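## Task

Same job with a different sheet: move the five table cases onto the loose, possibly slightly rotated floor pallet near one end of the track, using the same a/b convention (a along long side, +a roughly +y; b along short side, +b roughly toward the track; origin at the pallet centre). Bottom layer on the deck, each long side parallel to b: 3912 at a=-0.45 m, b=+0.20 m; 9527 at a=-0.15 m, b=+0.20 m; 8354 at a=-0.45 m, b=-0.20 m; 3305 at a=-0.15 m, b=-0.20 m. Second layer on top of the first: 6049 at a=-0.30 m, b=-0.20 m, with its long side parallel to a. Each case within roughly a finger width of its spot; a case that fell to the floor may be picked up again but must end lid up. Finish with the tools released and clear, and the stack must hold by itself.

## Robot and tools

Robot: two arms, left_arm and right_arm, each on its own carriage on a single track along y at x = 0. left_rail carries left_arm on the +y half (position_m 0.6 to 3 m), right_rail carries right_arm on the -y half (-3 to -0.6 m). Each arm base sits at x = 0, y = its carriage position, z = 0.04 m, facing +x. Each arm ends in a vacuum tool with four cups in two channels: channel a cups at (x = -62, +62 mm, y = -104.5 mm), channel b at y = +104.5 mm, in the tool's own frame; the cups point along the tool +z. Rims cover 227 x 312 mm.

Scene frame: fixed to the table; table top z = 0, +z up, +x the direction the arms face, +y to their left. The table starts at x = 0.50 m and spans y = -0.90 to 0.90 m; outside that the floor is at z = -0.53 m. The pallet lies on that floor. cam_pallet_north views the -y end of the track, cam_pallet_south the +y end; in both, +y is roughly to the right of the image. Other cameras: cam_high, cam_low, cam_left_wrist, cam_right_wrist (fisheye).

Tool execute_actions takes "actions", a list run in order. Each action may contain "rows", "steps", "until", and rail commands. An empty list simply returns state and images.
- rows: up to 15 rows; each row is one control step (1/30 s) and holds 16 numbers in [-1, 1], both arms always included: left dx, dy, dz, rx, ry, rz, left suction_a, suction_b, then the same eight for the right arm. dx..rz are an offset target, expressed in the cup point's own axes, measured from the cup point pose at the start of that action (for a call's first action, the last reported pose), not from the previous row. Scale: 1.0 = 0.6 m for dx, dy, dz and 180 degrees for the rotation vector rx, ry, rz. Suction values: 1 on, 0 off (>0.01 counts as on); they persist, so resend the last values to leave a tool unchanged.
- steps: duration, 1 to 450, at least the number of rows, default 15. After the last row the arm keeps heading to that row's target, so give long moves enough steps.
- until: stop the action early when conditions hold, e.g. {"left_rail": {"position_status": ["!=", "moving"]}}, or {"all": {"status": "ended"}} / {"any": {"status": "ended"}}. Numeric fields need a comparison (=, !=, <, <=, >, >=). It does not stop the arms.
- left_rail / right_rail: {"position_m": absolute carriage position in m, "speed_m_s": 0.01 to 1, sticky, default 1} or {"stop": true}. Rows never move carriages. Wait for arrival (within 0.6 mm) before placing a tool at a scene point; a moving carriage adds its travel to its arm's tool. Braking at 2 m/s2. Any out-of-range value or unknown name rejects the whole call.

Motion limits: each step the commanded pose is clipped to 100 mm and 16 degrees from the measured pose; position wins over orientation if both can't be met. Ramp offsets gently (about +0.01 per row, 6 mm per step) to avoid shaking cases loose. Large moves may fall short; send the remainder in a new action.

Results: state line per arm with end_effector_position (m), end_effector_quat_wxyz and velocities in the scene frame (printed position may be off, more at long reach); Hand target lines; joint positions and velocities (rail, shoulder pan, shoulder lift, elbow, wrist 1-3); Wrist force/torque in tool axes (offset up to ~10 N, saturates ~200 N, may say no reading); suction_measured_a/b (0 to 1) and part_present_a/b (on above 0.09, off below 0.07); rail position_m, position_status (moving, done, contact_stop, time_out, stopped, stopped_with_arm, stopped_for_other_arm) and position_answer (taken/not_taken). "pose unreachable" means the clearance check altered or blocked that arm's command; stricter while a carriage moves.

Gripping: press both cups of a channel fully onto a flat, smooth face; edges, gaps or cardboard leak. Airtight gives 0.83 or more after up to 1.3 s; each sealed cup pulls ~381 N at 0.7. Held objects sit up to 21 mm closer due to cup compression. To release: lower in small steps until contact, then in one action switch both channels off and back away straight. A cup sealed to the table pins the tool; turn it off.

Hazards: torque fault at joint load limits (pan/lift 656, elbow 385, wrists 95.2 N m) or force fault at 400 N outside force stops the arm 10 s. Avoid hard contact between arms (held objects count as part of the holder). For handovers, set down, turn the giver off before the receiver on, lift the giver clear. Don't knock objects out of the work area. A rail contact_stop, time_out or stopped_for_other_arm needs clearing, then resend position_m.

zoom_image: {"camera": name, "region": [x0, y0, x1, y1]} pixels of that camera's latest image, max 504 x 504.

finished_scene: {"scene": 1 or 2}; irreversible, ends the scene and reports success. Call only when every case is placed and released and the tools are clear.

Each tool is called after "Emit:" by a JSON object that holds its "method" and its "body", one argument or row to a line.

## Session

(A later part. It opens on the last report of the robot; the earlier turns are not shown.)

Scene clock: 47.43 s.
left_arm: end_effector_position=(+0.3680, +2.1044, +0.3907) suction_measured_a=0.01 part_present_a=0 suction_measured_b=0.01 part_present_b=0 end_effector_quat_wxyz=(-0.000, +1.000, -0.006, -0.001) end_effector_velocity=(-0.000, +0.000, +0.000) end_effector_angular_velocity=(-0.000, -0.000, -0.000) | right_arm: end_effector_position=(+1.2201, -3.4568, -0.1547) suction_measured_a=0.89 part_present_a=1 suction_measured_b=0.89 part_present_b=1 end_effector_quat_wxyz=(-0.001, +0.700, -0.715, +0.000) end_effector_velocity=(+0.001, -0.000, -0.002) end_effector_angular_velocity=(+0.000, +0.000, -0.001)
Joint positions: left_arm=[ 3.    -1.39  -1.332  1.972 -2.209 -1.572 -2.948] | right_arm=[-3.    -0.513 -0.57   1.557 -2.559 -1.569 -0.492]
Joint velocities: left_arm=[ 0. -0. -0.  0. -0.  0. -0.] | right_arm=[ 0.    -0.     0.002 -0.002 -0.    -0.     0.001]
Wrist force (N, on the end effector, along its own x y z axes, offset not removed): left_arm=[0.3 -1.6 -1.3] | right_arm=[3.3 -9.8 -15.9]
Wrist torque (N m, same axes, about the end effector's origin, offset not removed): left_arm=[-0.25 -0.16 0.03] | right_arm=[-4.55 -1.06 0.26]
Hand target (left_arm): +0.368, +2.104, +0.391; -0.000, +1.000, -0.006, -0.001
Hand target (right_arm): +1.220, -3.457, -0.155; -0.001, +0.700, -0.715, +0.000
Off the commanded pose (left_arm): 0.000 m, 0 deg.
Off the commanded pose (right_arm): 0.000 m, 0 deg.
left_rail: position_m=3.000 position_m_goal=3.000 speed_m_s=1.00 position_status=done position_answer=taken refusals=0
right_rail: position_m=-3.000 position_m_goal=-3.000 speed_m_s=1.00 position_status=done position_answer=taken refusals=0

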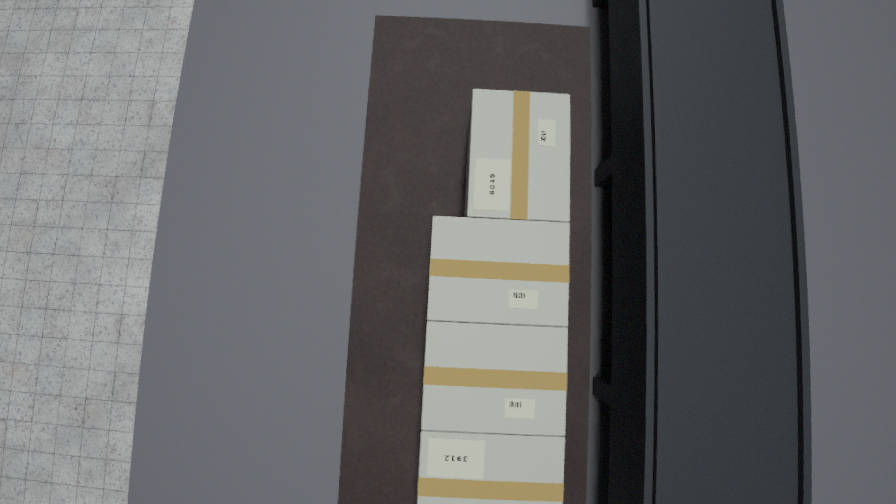

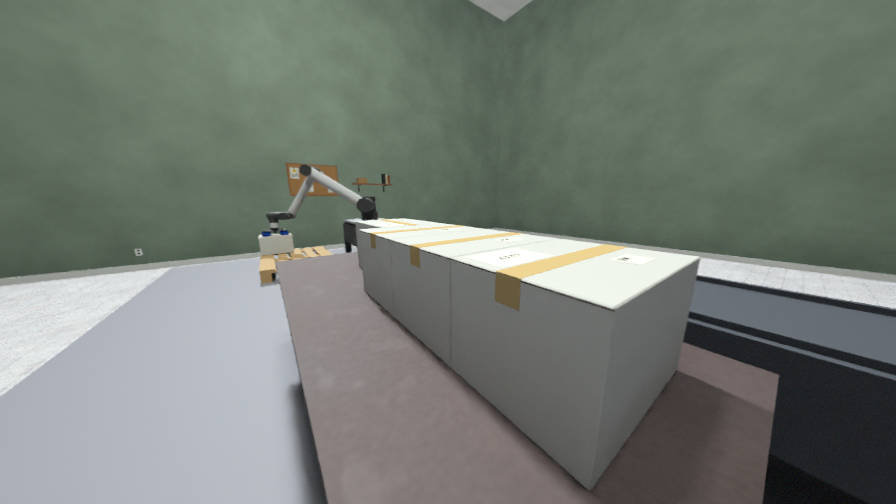

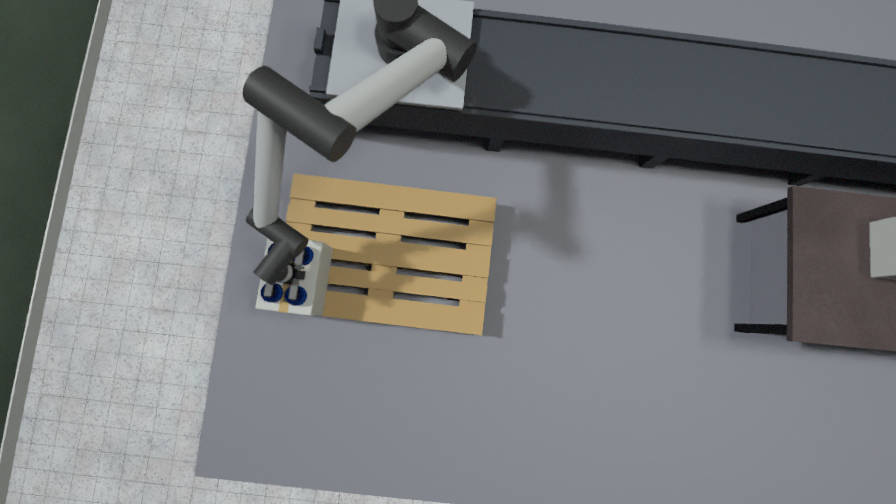

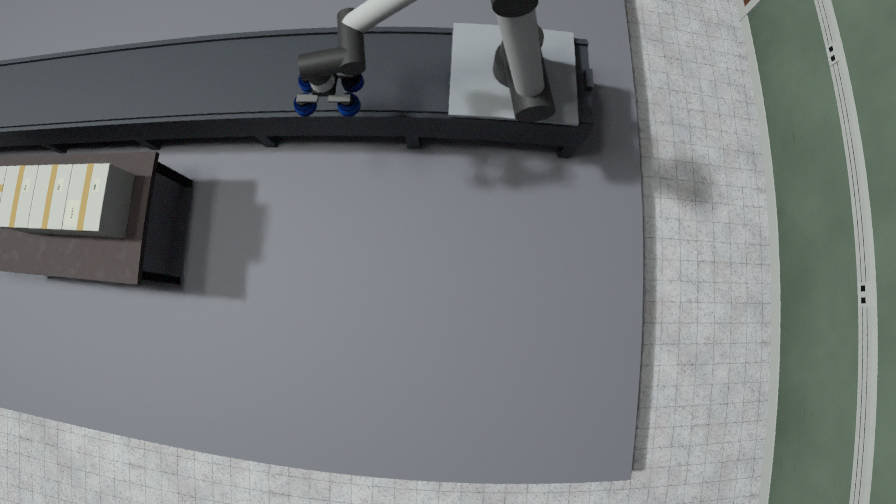

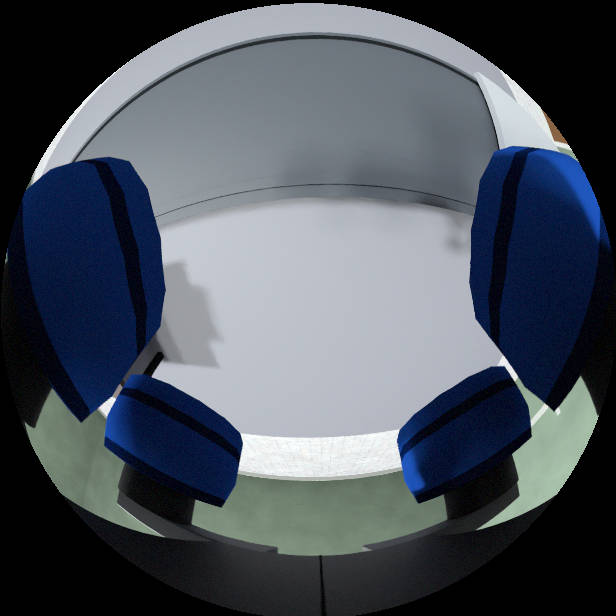

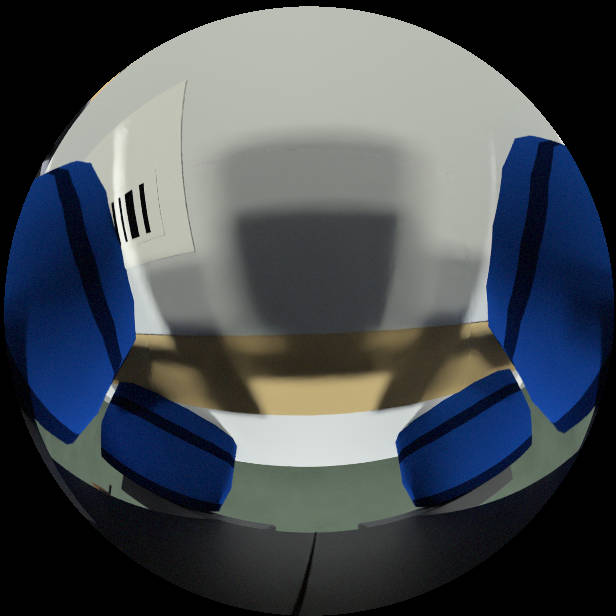

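Emit:
{"method": "execute_actions", "body": {
  "actions": [
    {"rows":[[0,0,0,0,0,0,0,0,0,0,0.009,0,0,0,1,1]],"steps":12}
  ]
}}

Emit:
{"method": "execute_actions", "body": {
  "actions": [
    {"rows":[[0,0,0,0,0,0,0,0,0,0,0.006,0,0,0,1,1]],"steps":12}
  ]
}}

Scene clock: 53.17 s.
left_arm: end_effector_position=(+0.3680, +2.1044, +0.3907) suction_measured_a=0.01 part_present_a=0 suction_measured_b=0.01 part_present_b=0 end_effector_quat_wxyz=(-0.000, +1.000, -0.006, -0.001) end_effector_velocity=(+0.000, +0.000, -0.000) end_effector_angular_velocity=(+0.000, +0.000, -0.000) | right_arm: end_effector_position=(+1.2205, -3.4569, -0.1588) suction_measured_a=0.89 part_present_a=1 suction_measured_b=0.89 part_present_b=1 end_effector_quat_wxyz=(-0.001, +0.700, -0.715, +0.001) end_effector_velocity=(-0.000, +0.000, -0.002) end_effector_angular_velocity=(-0.000, +0.000, +0.000)
Joint positions: left_arm=[ 3.    -1.39  -1.332  1.972 -2.209 -1.572 -2.948] | right_arm=[-3.    -0.513 -0.566  1.556 -2.563 -1.569 -0.492]
Joint velocities: left_arm=[ 0.  0.  0. -0. -0. -0.  0.] | right_arm=[ 0.     0.     0.002 -0.    -0.002 -0.    -0.   ]
Wrist force (N, on the end effector, along its own x y z axes, offset not removed): left_arm=[-0.4 2.5 2.4] | right_arm=[-42.9 115.3 -200.0]
Wrist torque (N m, same axes, about the end effector's origin, offset not removed): left_arm=[0.22 -0.22 0.03] | right_arm=[5.21 0.50 -0.38]
Hand target (left_arm): +0.368, +2.104, +0.391; -0.000, +1.000, -0.006, -0.001
Hand target (right_arm): +1.220, -3.457, -0.160; -0.001, +0.700, -0.715, +0.000
Off the commanded pose (left_arm): 0.000 m, 0 deg.
Off the commanded pose (right_arm): 0.001 m, 0 deg.
left_rail: position_m=3.000 position_m_goal=3.000 speed_m_s=1.00 position_status=done position_answer=taken refusals=0
right_rail: position_m=-3.000 position_m_goal=-3.000 speed_m_s=1.00 position_status=done position_answer=taken refusals=0

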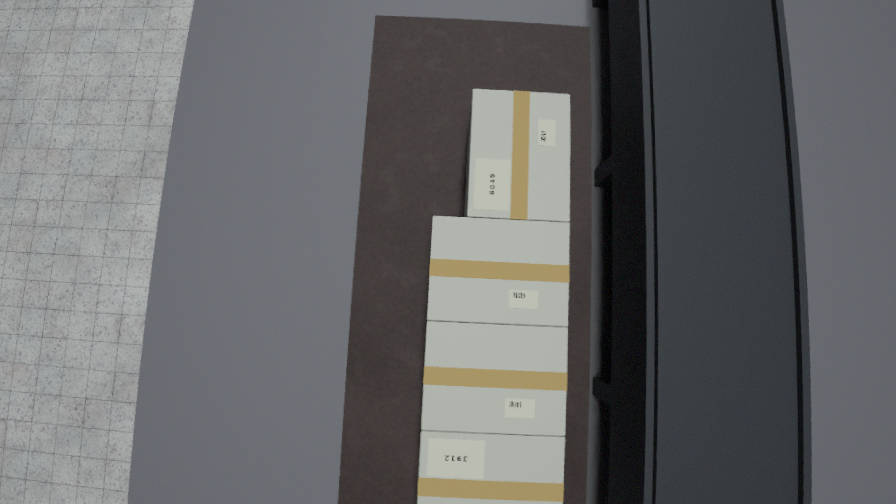

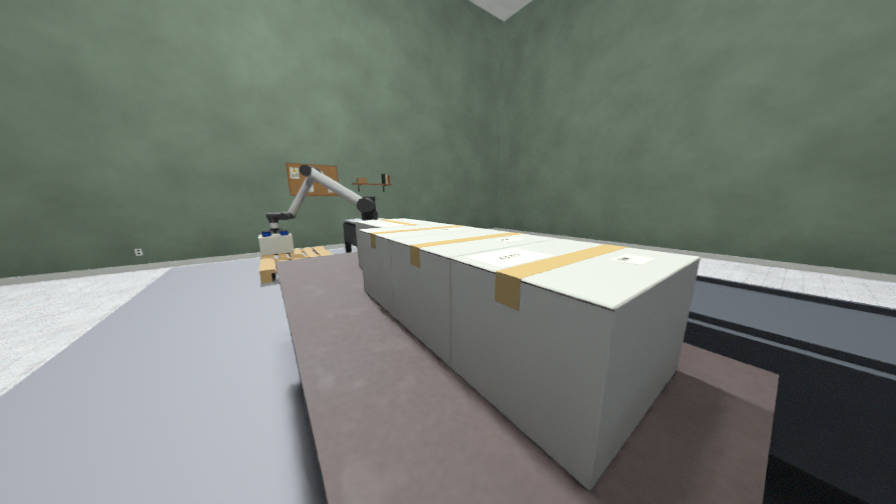

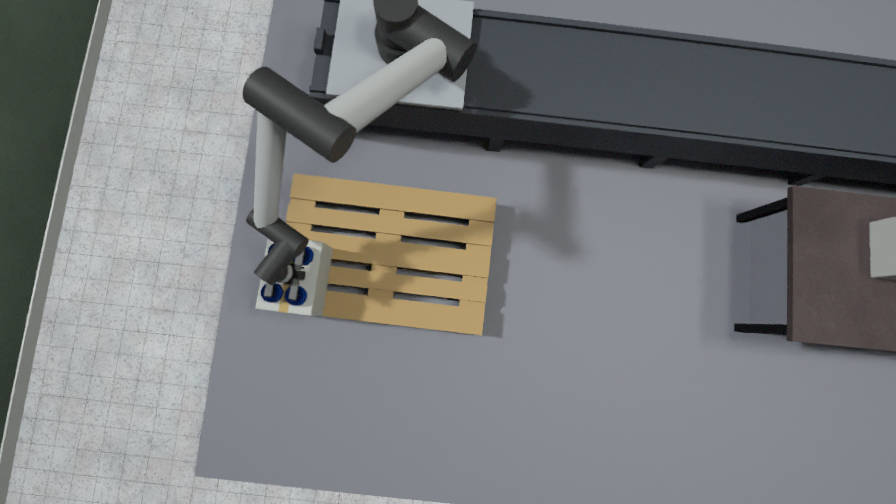

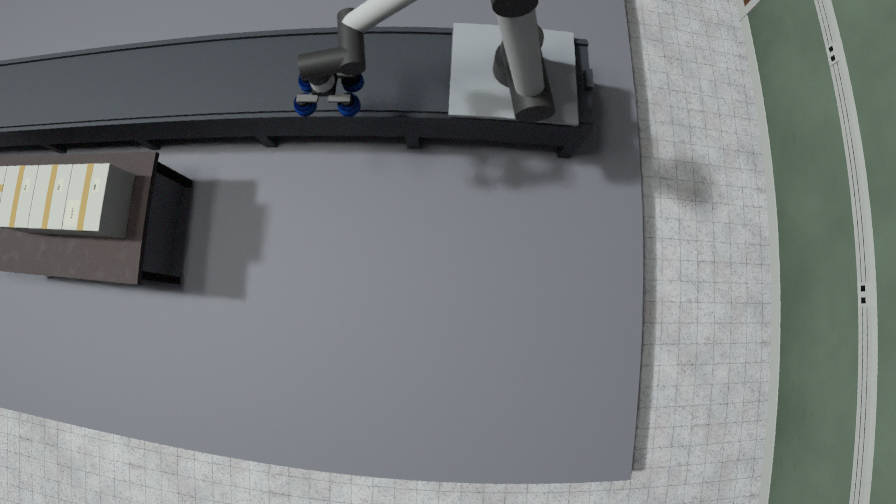

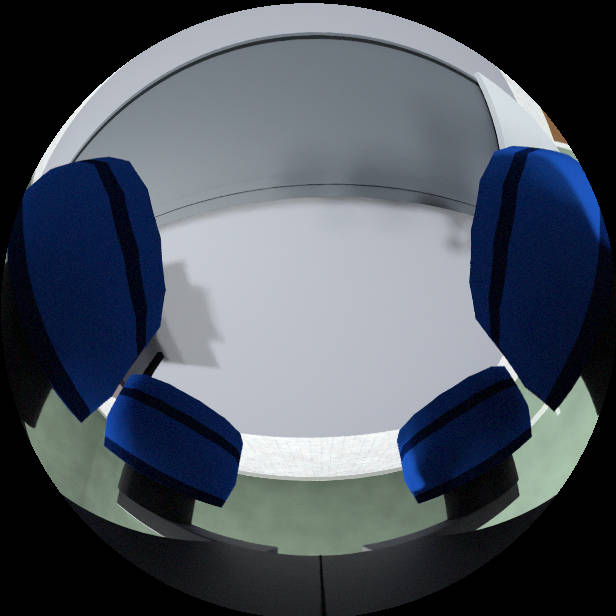

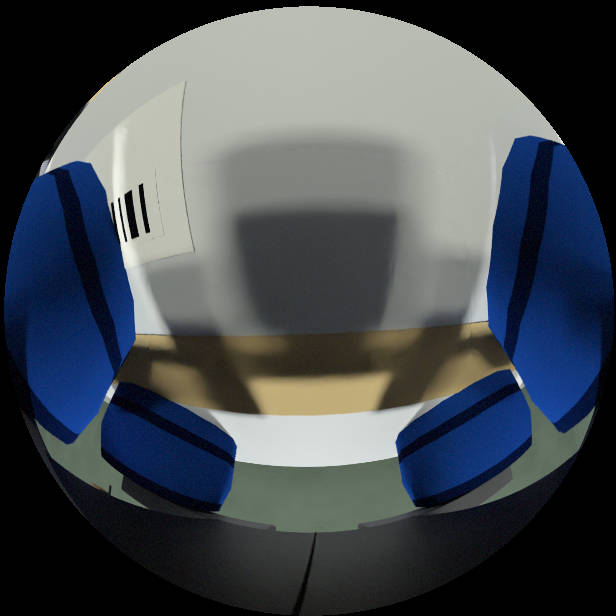

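Scene clock: 63.33 s.
left_arm: end_effector_position=(+0.3680, +2.1044, +0.3907) suction_measured_a=0.01 part_present_a=0 suction_measured_b=0.01 part_present_b=0 end_effector_quat_wxyz=(-0.000, +1.000, -0.006, -0.001) end_effector_velocity=(+0.000, -0.000, -0.000) end_effector_angular_velocity=(+0.000, +0.000, +0.000) | right_arm: end_effector_position=(+1.2215, -3.4574, -0.1578) suction_measured_a=0.89 part_present_a=1 suction_measured_b=0.89 part_present_b=1 end_effector_quat_wxyz=(-0.001, +0.700, -0.715, +0.002) end_effector_velocity=(+0.000, -0.000, +0.000) end_effector_angular_velocity=(-0.000, -0.000, -0.000)
Joint positions: left_arm=[ 3.    -1.39  -1.332  1.972 -2.209 -1.572 -2.948] | right_arm=[-3.    -0.513 -0.566  1.555 -2.564 -1.569 -0.492]
Joint velocities: left_arm=[ 0.  0.  0. -0.  0. -0.  0.] | right_arm=[ 0. -0. -0.  0. -0.  0.  0.]
Wrist force (N, on the end effector, along its own x y z axes, offset not removed): left_arm=[2.6 -0.4 0.6] | right_arm=[-4.4 -6.2 -40.0]
Wrist torque (N m, same axes, about the end effector's origin, offset not removed): left_arm=[-0.14 -0.56 -0.01] | right_arm=[-9.14 -3.45 1.00]
Hand target (left_arm): +0.368, +2.104, +0.391; -0.000, +1.000, -0.006, -0.001
Hand target (right_arm): +1.221, -3.457, -0.158; -0.001, +0.700, -0.715, +0.002
Off the commanded pose (left_arm): 0.000 m, 0 deg.
Off the commanded pose (right_arm): 0.005 m, 0 deg.
FORCE FAULT: contact force on the right arm reached its limit, and that arm stopped for 10 seconds. The contact can be on any part of that arm, not only on its tool. That arm's remaining commands of this call were not run. That arm holds still and accepts commands again. Move the arm away from the contact; if what it grips holds it there, let go first. Pushing or pulling that hard again can fault the arm again.
left_rail: position_m=3.000 position_m_goal=3.000 speed_m_s=1.00 position_status=done position_answer=taken refusals=0
right_rail: position_m=-3.000 position_m_goal=-3.000 speed_m_s=1.00 position_status=done position_answer=taken refusals=0

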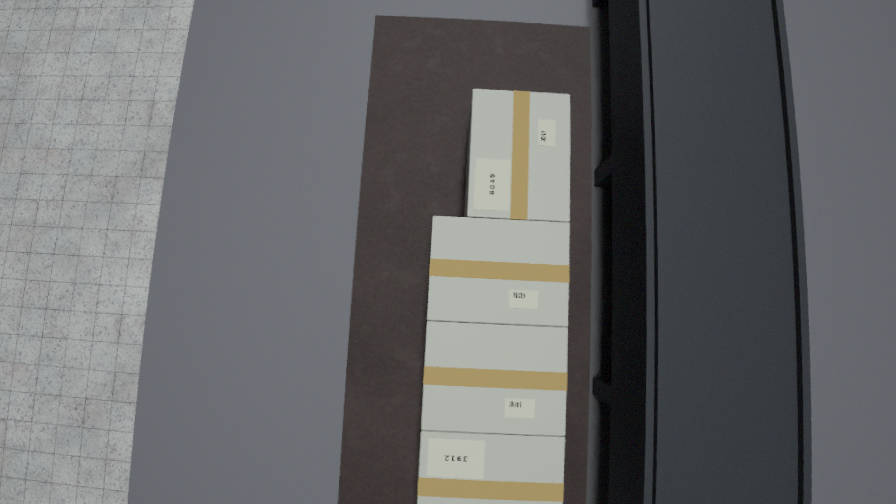

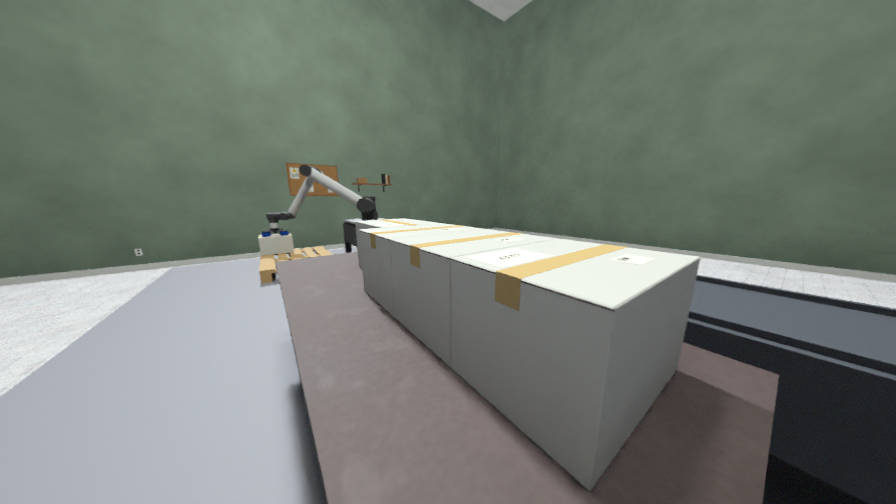

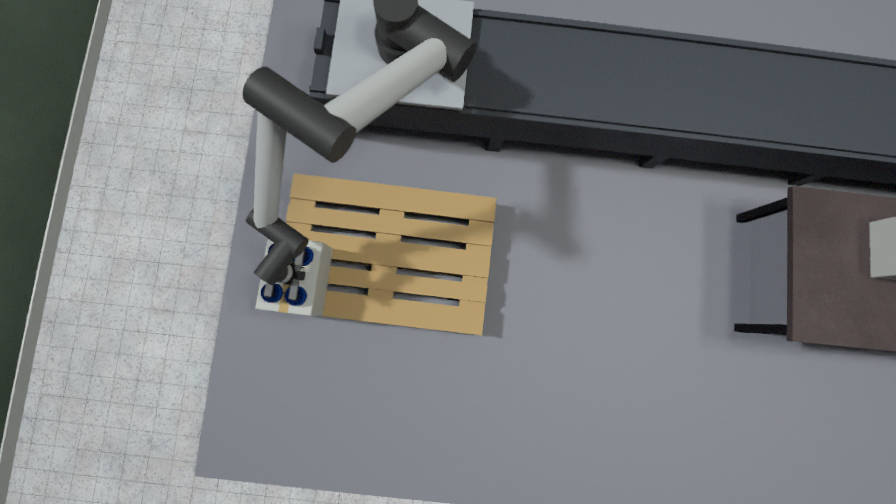

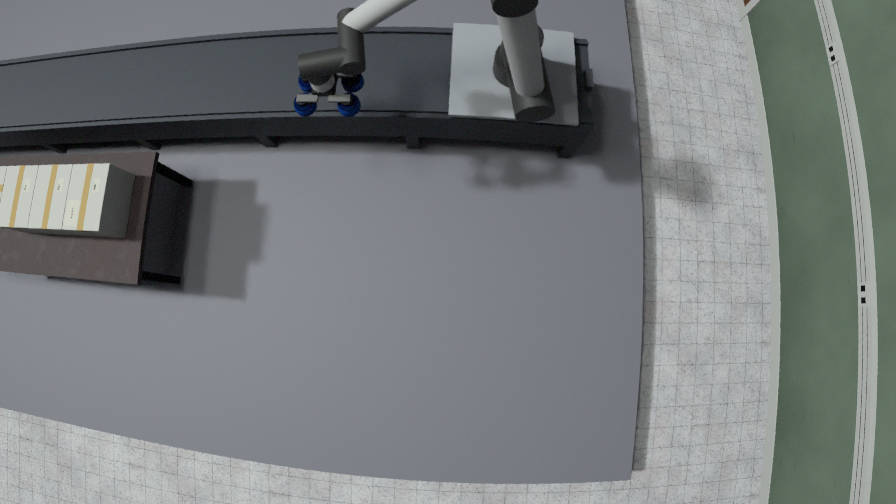

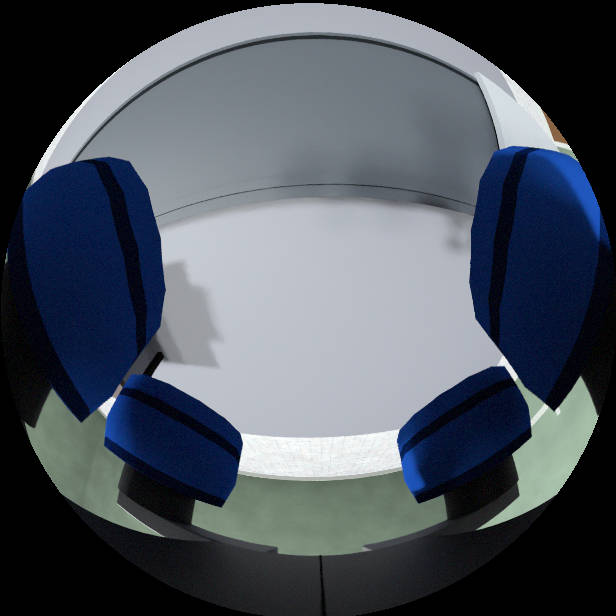

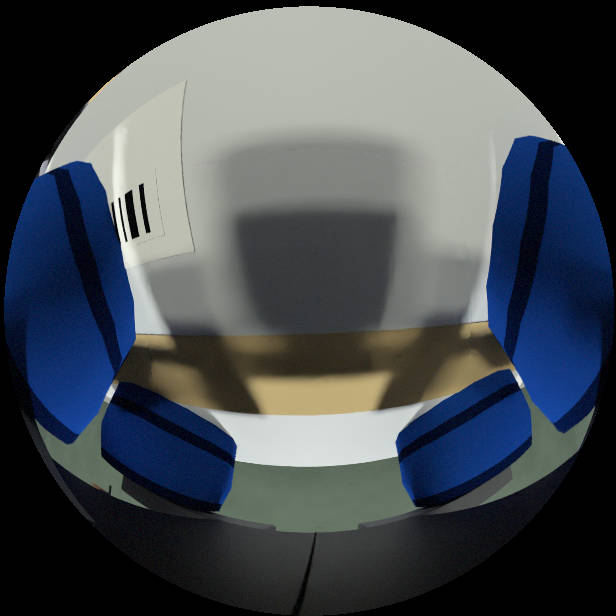

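Emit:
{"method": "execute_actions", "body": {
  "actions": [
    {"rows":[[0,0,0,0,0,0,0,0,0,0,-0.005,0,0,0,0,0],[0,0,0,0,0,0,0,0,0,0,-0.012,0,0,0,0,0],[0,0,0,0,0,0,0,0,0,0,-0.02,0,0,0,0,0],[0,0,0,0,0,0,0,0,0,0,-0.03,0,0,0,0,0],[0,0,0,0,0,0,0,0,0,0,-0.06,0,0,0,0,0]],"steps":15},
    {"right_rail":{"position_m":-0.6},"rows":[[0,0,0,0,0,0,0,0,-0.83,0.65,-0.7,-0.0013,0,-0.007,0,0]],"steps":62},
    {"rows":[[0,0,0,0,0,0,0,0,-1,0,0,0,0,0,0,0]],"steps":48},
    {"rows":[[0,0,0,0,0,0,0,0,-0.99,0,0,0,0,0,0,0]],"steps":55}
  ]
}}

Scene clock: 74.90 s.
left_arm: end_effector_position=(+0.3680, +2.1044, +0.3907) suction_measured_a=0.01 part_present_a=0 suction_measured_b=0.01 part_present_b=0 end_effector_quat_wxyz=(-0.000, +1.000, -0.006, -0.001) end_effector_velocity=(+0.000, -0.000, -0.000) end_effector_angular_velocity=(+0.000, +0.000, -0.000) | right_arm: end_effector_position=(+0.8406, +0.6403, +0.2916) suction_measured_a=0.00 part_present_a=0 suction_measured_b=0.00 part_present_b=0 end_effector_quat_wxyz=(+0.000, +0.708, -0.707, -0.001) end_effector_velocity=(+0.002, +0.004, -0.000) end_effector_angular_velocity=(-0.002, +0.001, -0.000)
Joint positions: left_arm=[ 3.    -1.39  -1.332  1.972 -2.209 -1.572 -2.948] | right_arm=[-0.6    0.84  -0.722  1.096 -1.944 -1.569  0.839]
Joint velocities: left_arm=[ 0.  0.  0. -0.  0. -0.  0.] | right_arm=[ 0.     0.001  0.006 -0.013  0.008 -0.     0.001]
Wrist force (N, on the end effector, along its own x y z axes, offset not removed): left_arm=[-2.5 0.4 -0.9] | right_arm=[-1.9 -13.9 -5.8]
Wrist torque (N m, same axes, about the end effector's origin, offset not removed): left_arm=[-0.08 0.19 -0.04] | right_arm=[-2.78 -0.56 0.43]
Hand target (left_arm): +0.368, +2.104, +0.391; -0.000, +1.000, -0.006, -0.001
Hand target (right_arm): +0.841, +0.641, +0.292; +0.000, +0.708, -0.707, -0.001
Off the commanded pose (left_arm): 0.000 m, 0 deg.
Off the commanded pose (right_arm): 0.001 m, 0 deg.
left_rail: position_m=3.000 position_m_goal=3.000 speed_m_s=1.00 position_status=done position_answer=taken refusals=0
right_rail: position_m=-0.600 position_m_goal=-0.600 speed_m_s=1.00 position_status=done position_answer=taken refusals=0

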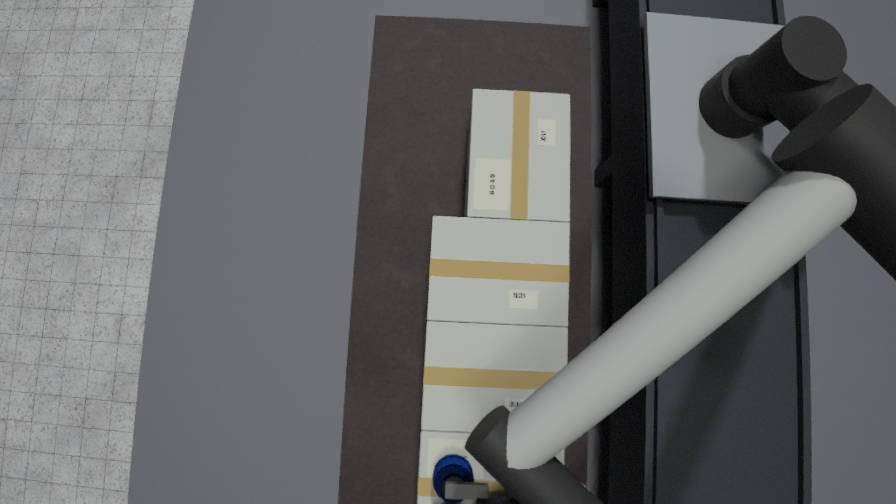

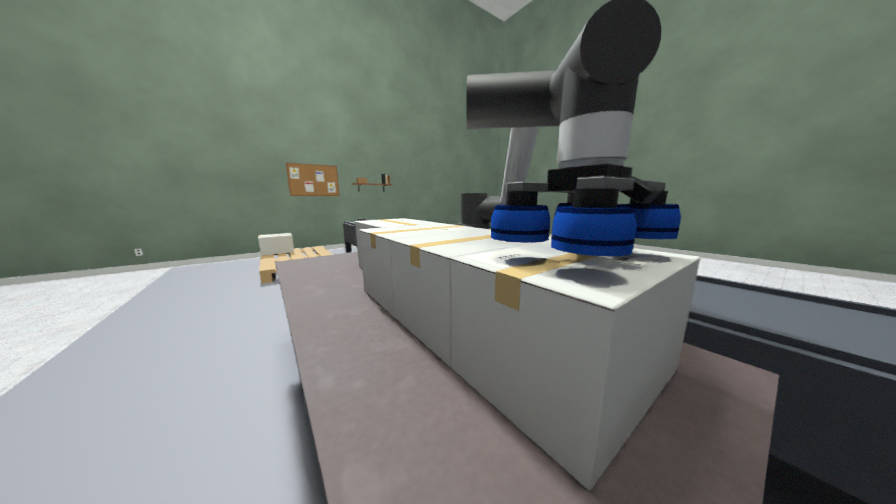

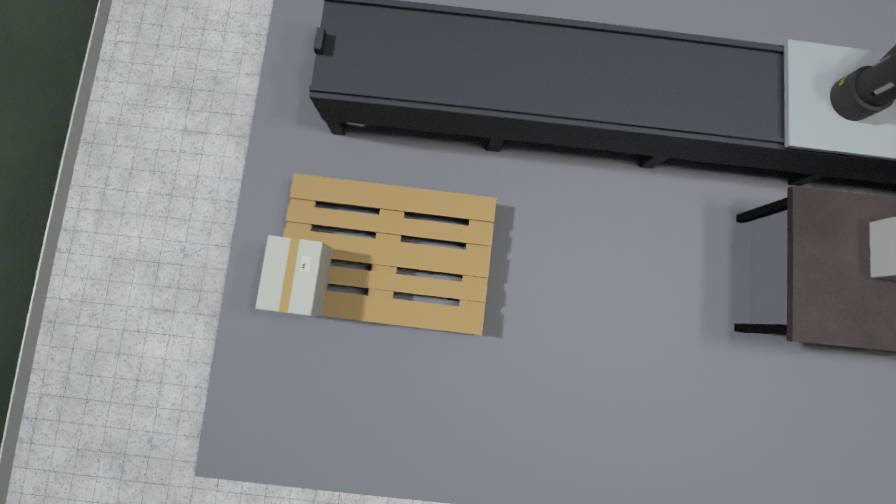

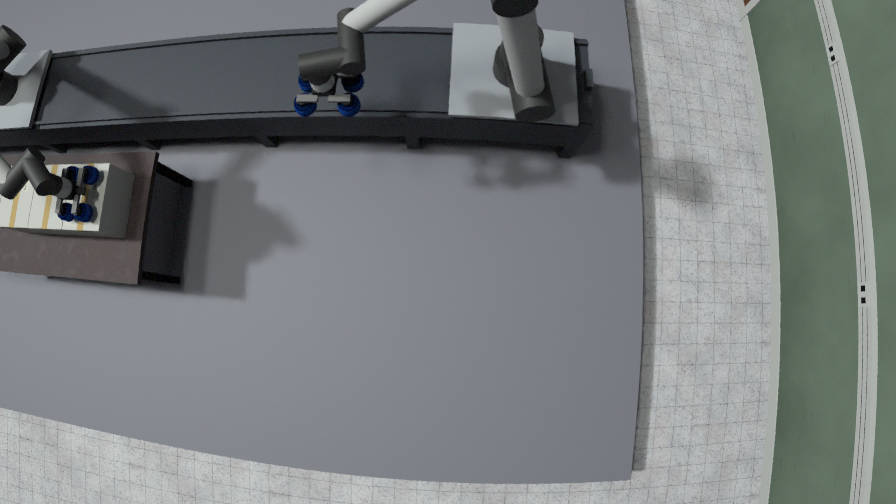

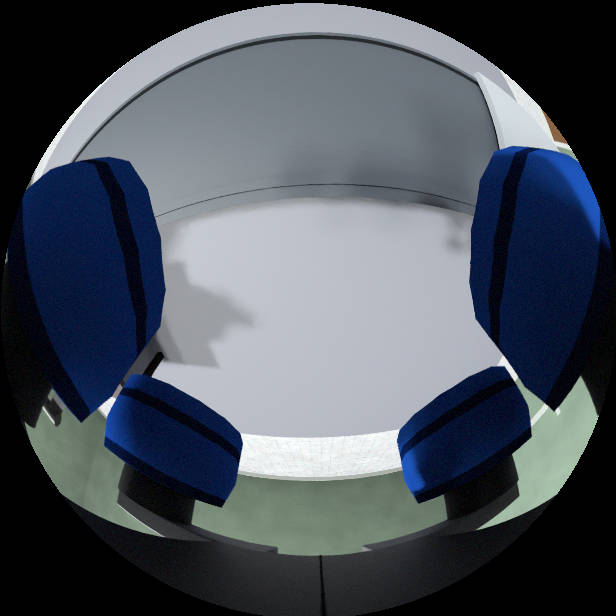

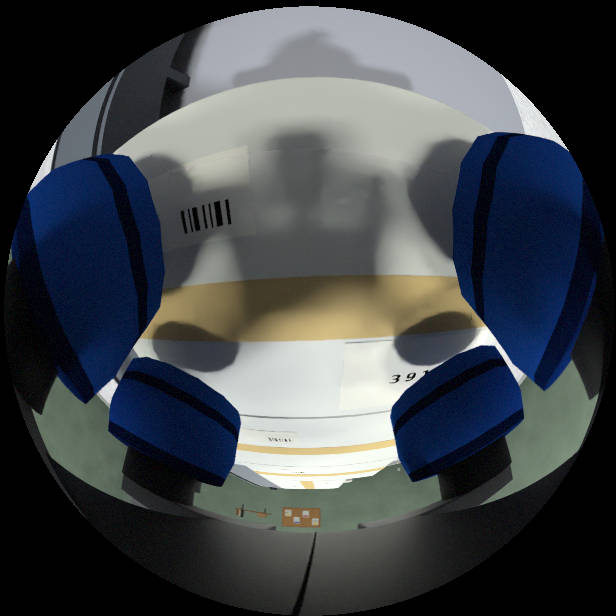

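Emit:
{"method": "execute_actions", "body": {
  "actions": [
    {"rows":[[0,0,0,0,0,0,0,0,0,0,0.086,0,0,0,1,1]],"steps":40},
    {"rows":[[0,0,0,0,0,0,0,0,0,0,-0.01,0,0,0,1,1],[0,0,0,0,0,0,0,0,0,0,-0.03,0,0,0,1,1],[0,0,0,0,0,0,0,0,0,0,-0.06,0,0,0,1,1],[0,0,0,0,0,0,0,0,0,0,-0.1,0,0,0,1,1],[0,0,0,0,0,0,0,0,0,0,-0.47,0,0,0,1,1]],"steps":36},
    {"right_rail":{"position_m":-3.0},"rows":[[0,0,0,0,0,0,0,0,0.03,0,0,0,0,0,1,1],[0,0,0,0,0,0,0,0,0.08,0,0,0,0,0,1,1],[0,0,0,0,0,0,0,0,1,0,0,0,0,0,1,1]],"steps":55},
    {"rows":[[0,0,0,0,0,0,0,0,1,0.075,0.55,0,0,0,1,1]],"steps":58},
    {"rows":[[0,0,0,0,0,0,0,0,0.814,0,0.52,0,0,0.007,1,1]],"steps":58}
  ]
}}

Emit:
{"method": "zoom_image", "body": {
  "camera": "cam_pallet_north",
  "region": [240,150,420,330]
}}

Scene clock: 94.30 s.
left_arm: end_effector_position=(+0.3680, +2.1044, +0.3907) suction_measured_a=0.01 part_present_a=0 suction_measured_b=0.01 part_present_b=0 end_effector_quat_wxyz=(-0.000, +1.000, -0.006, -0.001) end_effector_velocity=(+0.000, +0.000, -0.000) end_effector_angular_velocity=(+0.000, +0.000, +0.000) | right_arm: end_effector_position=(+0.7956, -3.4473, -0.1190) suction_measured_a=0.89 part_present_a=1 suction_measured_b=0.89 part_present_b=1 end_effector_quat_wxyz=(+0.000, +0.700, -0.714, +0.000) end_effector_velocity=(+0.000, -0.001, -0.001) end_effector_angular_velocity=(+0.000, -0.000, -0.000)
Joint positions: left_arm=[ 3.    -1.39  -1.332  1.972 -2.209 -1.572 -2.948] | right_arm=[-3.    -0.734 -0.788  2.189 -2.972 -1.571 -0.714]
Joint velocities: left_arm=[ 0.  0.  0. -0.  0. -0.  0.] | right_arm=[ 0.    -0.001  0.001 -0.001 -0.     0.    -0.001]
Wrist force (N, on the end effector, along its own x y z axes, offset not removed): left_arm=[-1.6 1.1 -0.3] | right_arm=[-2.4 -9.9 -19.4]
Wrist torque (N m, same axes, about the end effector's origin, offset not removed): left_arm=[0.07 0.09 -0.05] | right_arm=[0.06 -1.63 0.55]
Hand target (left_arm): +0.368, +2.104, +0.391; -0.000, +1.000, -0.006, -0.001
Hand target (right_arm): +0.796, -3.448, -0.119; -0.000, +0.700, -0.714, +0.000
Off the commanded pose (left_arm): 0.000 m, 0 deg.
Off the commanded pose (right_arm): 0.001 m, 0 deg.
left_rail: position_m=3.000 position_m_goal=3.000 speed_m_s=1.00 position_status=done position_answer=taken refusals=0
right_rail: position_m=-3.000 position_m_goal=-3.000 speed_m_s=1.00 position_status=done position_answer=taken refusals=0

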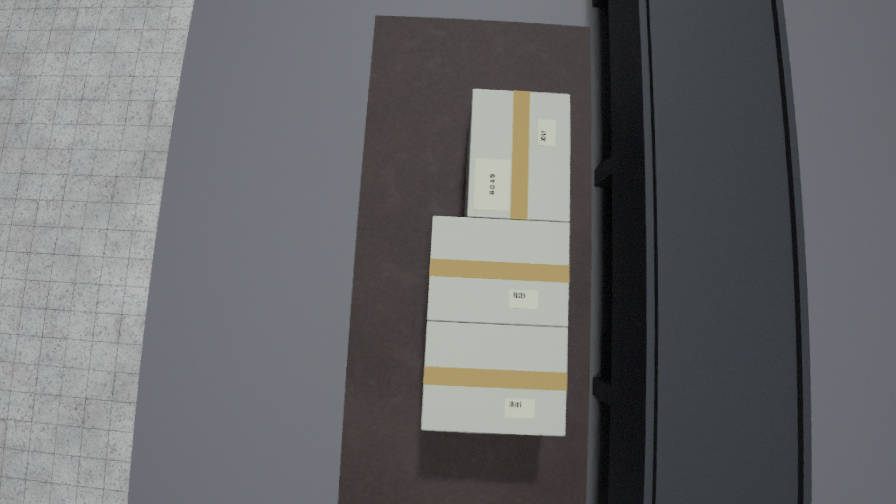

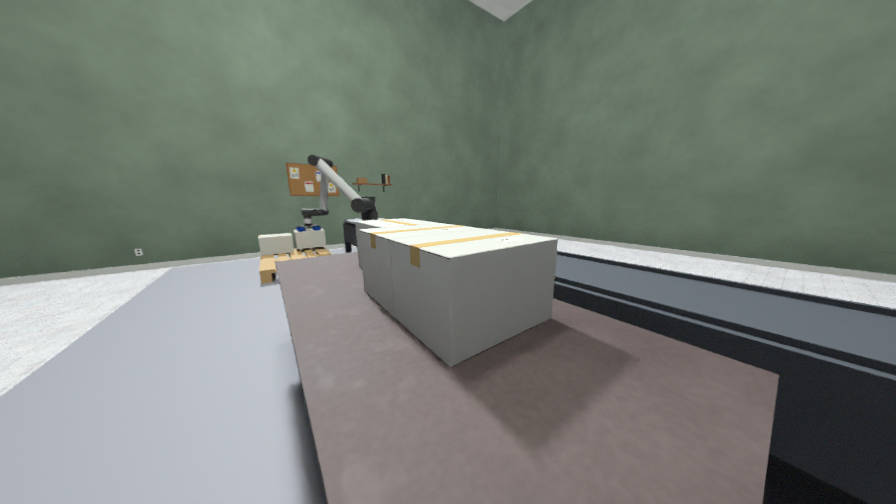

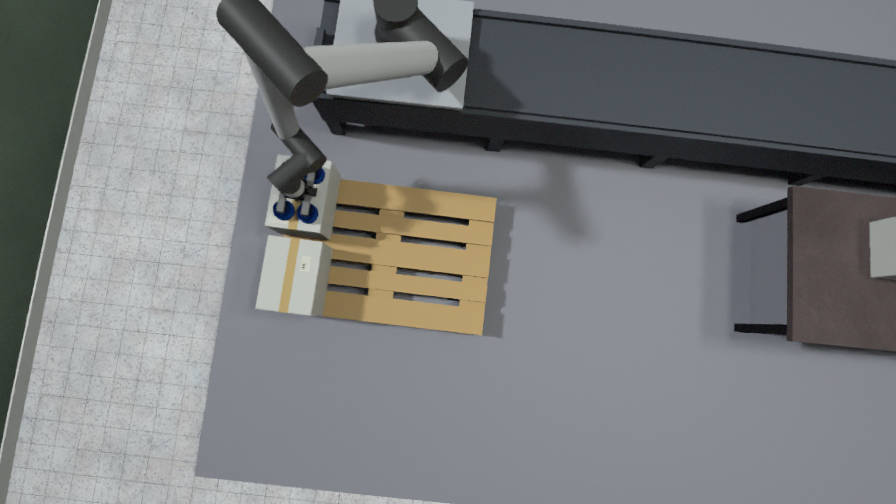

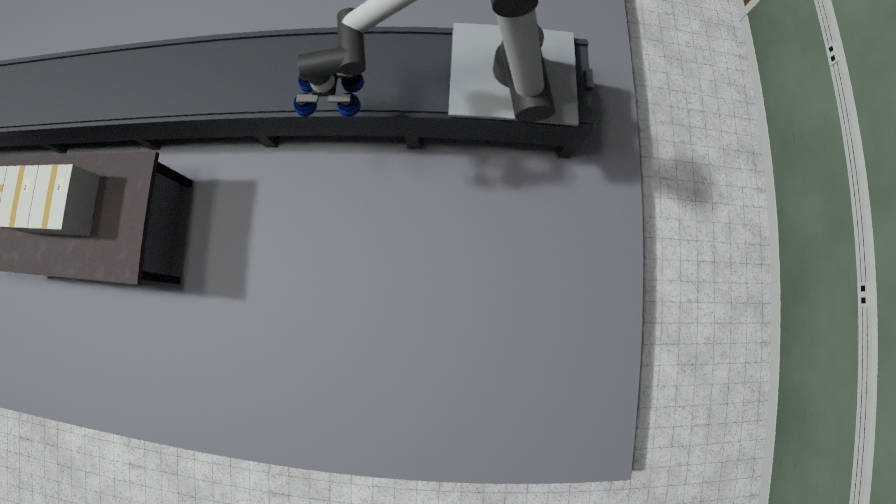

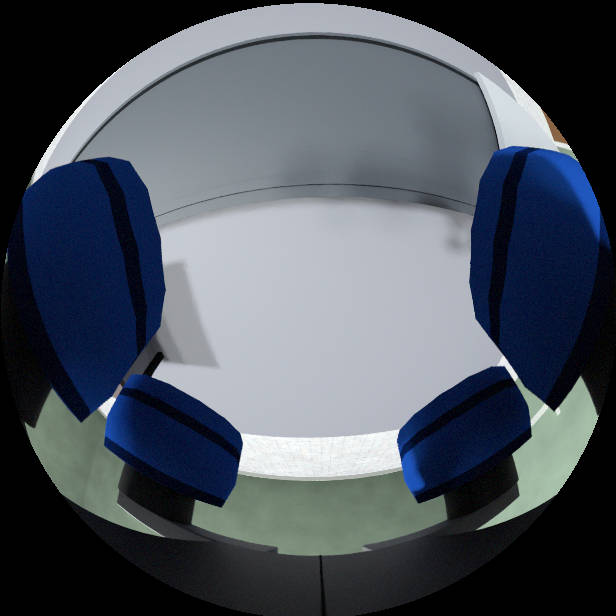

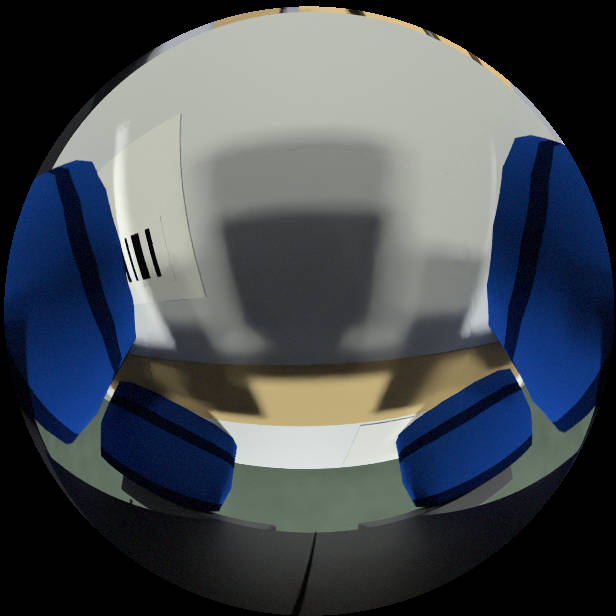

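Region (240, 150, 420, 330) of cam_pallet_north's 896x504 image, scaled by 2.800, with more detail than that image has.

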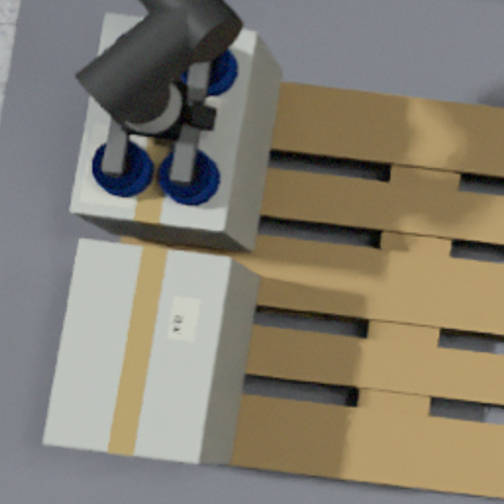

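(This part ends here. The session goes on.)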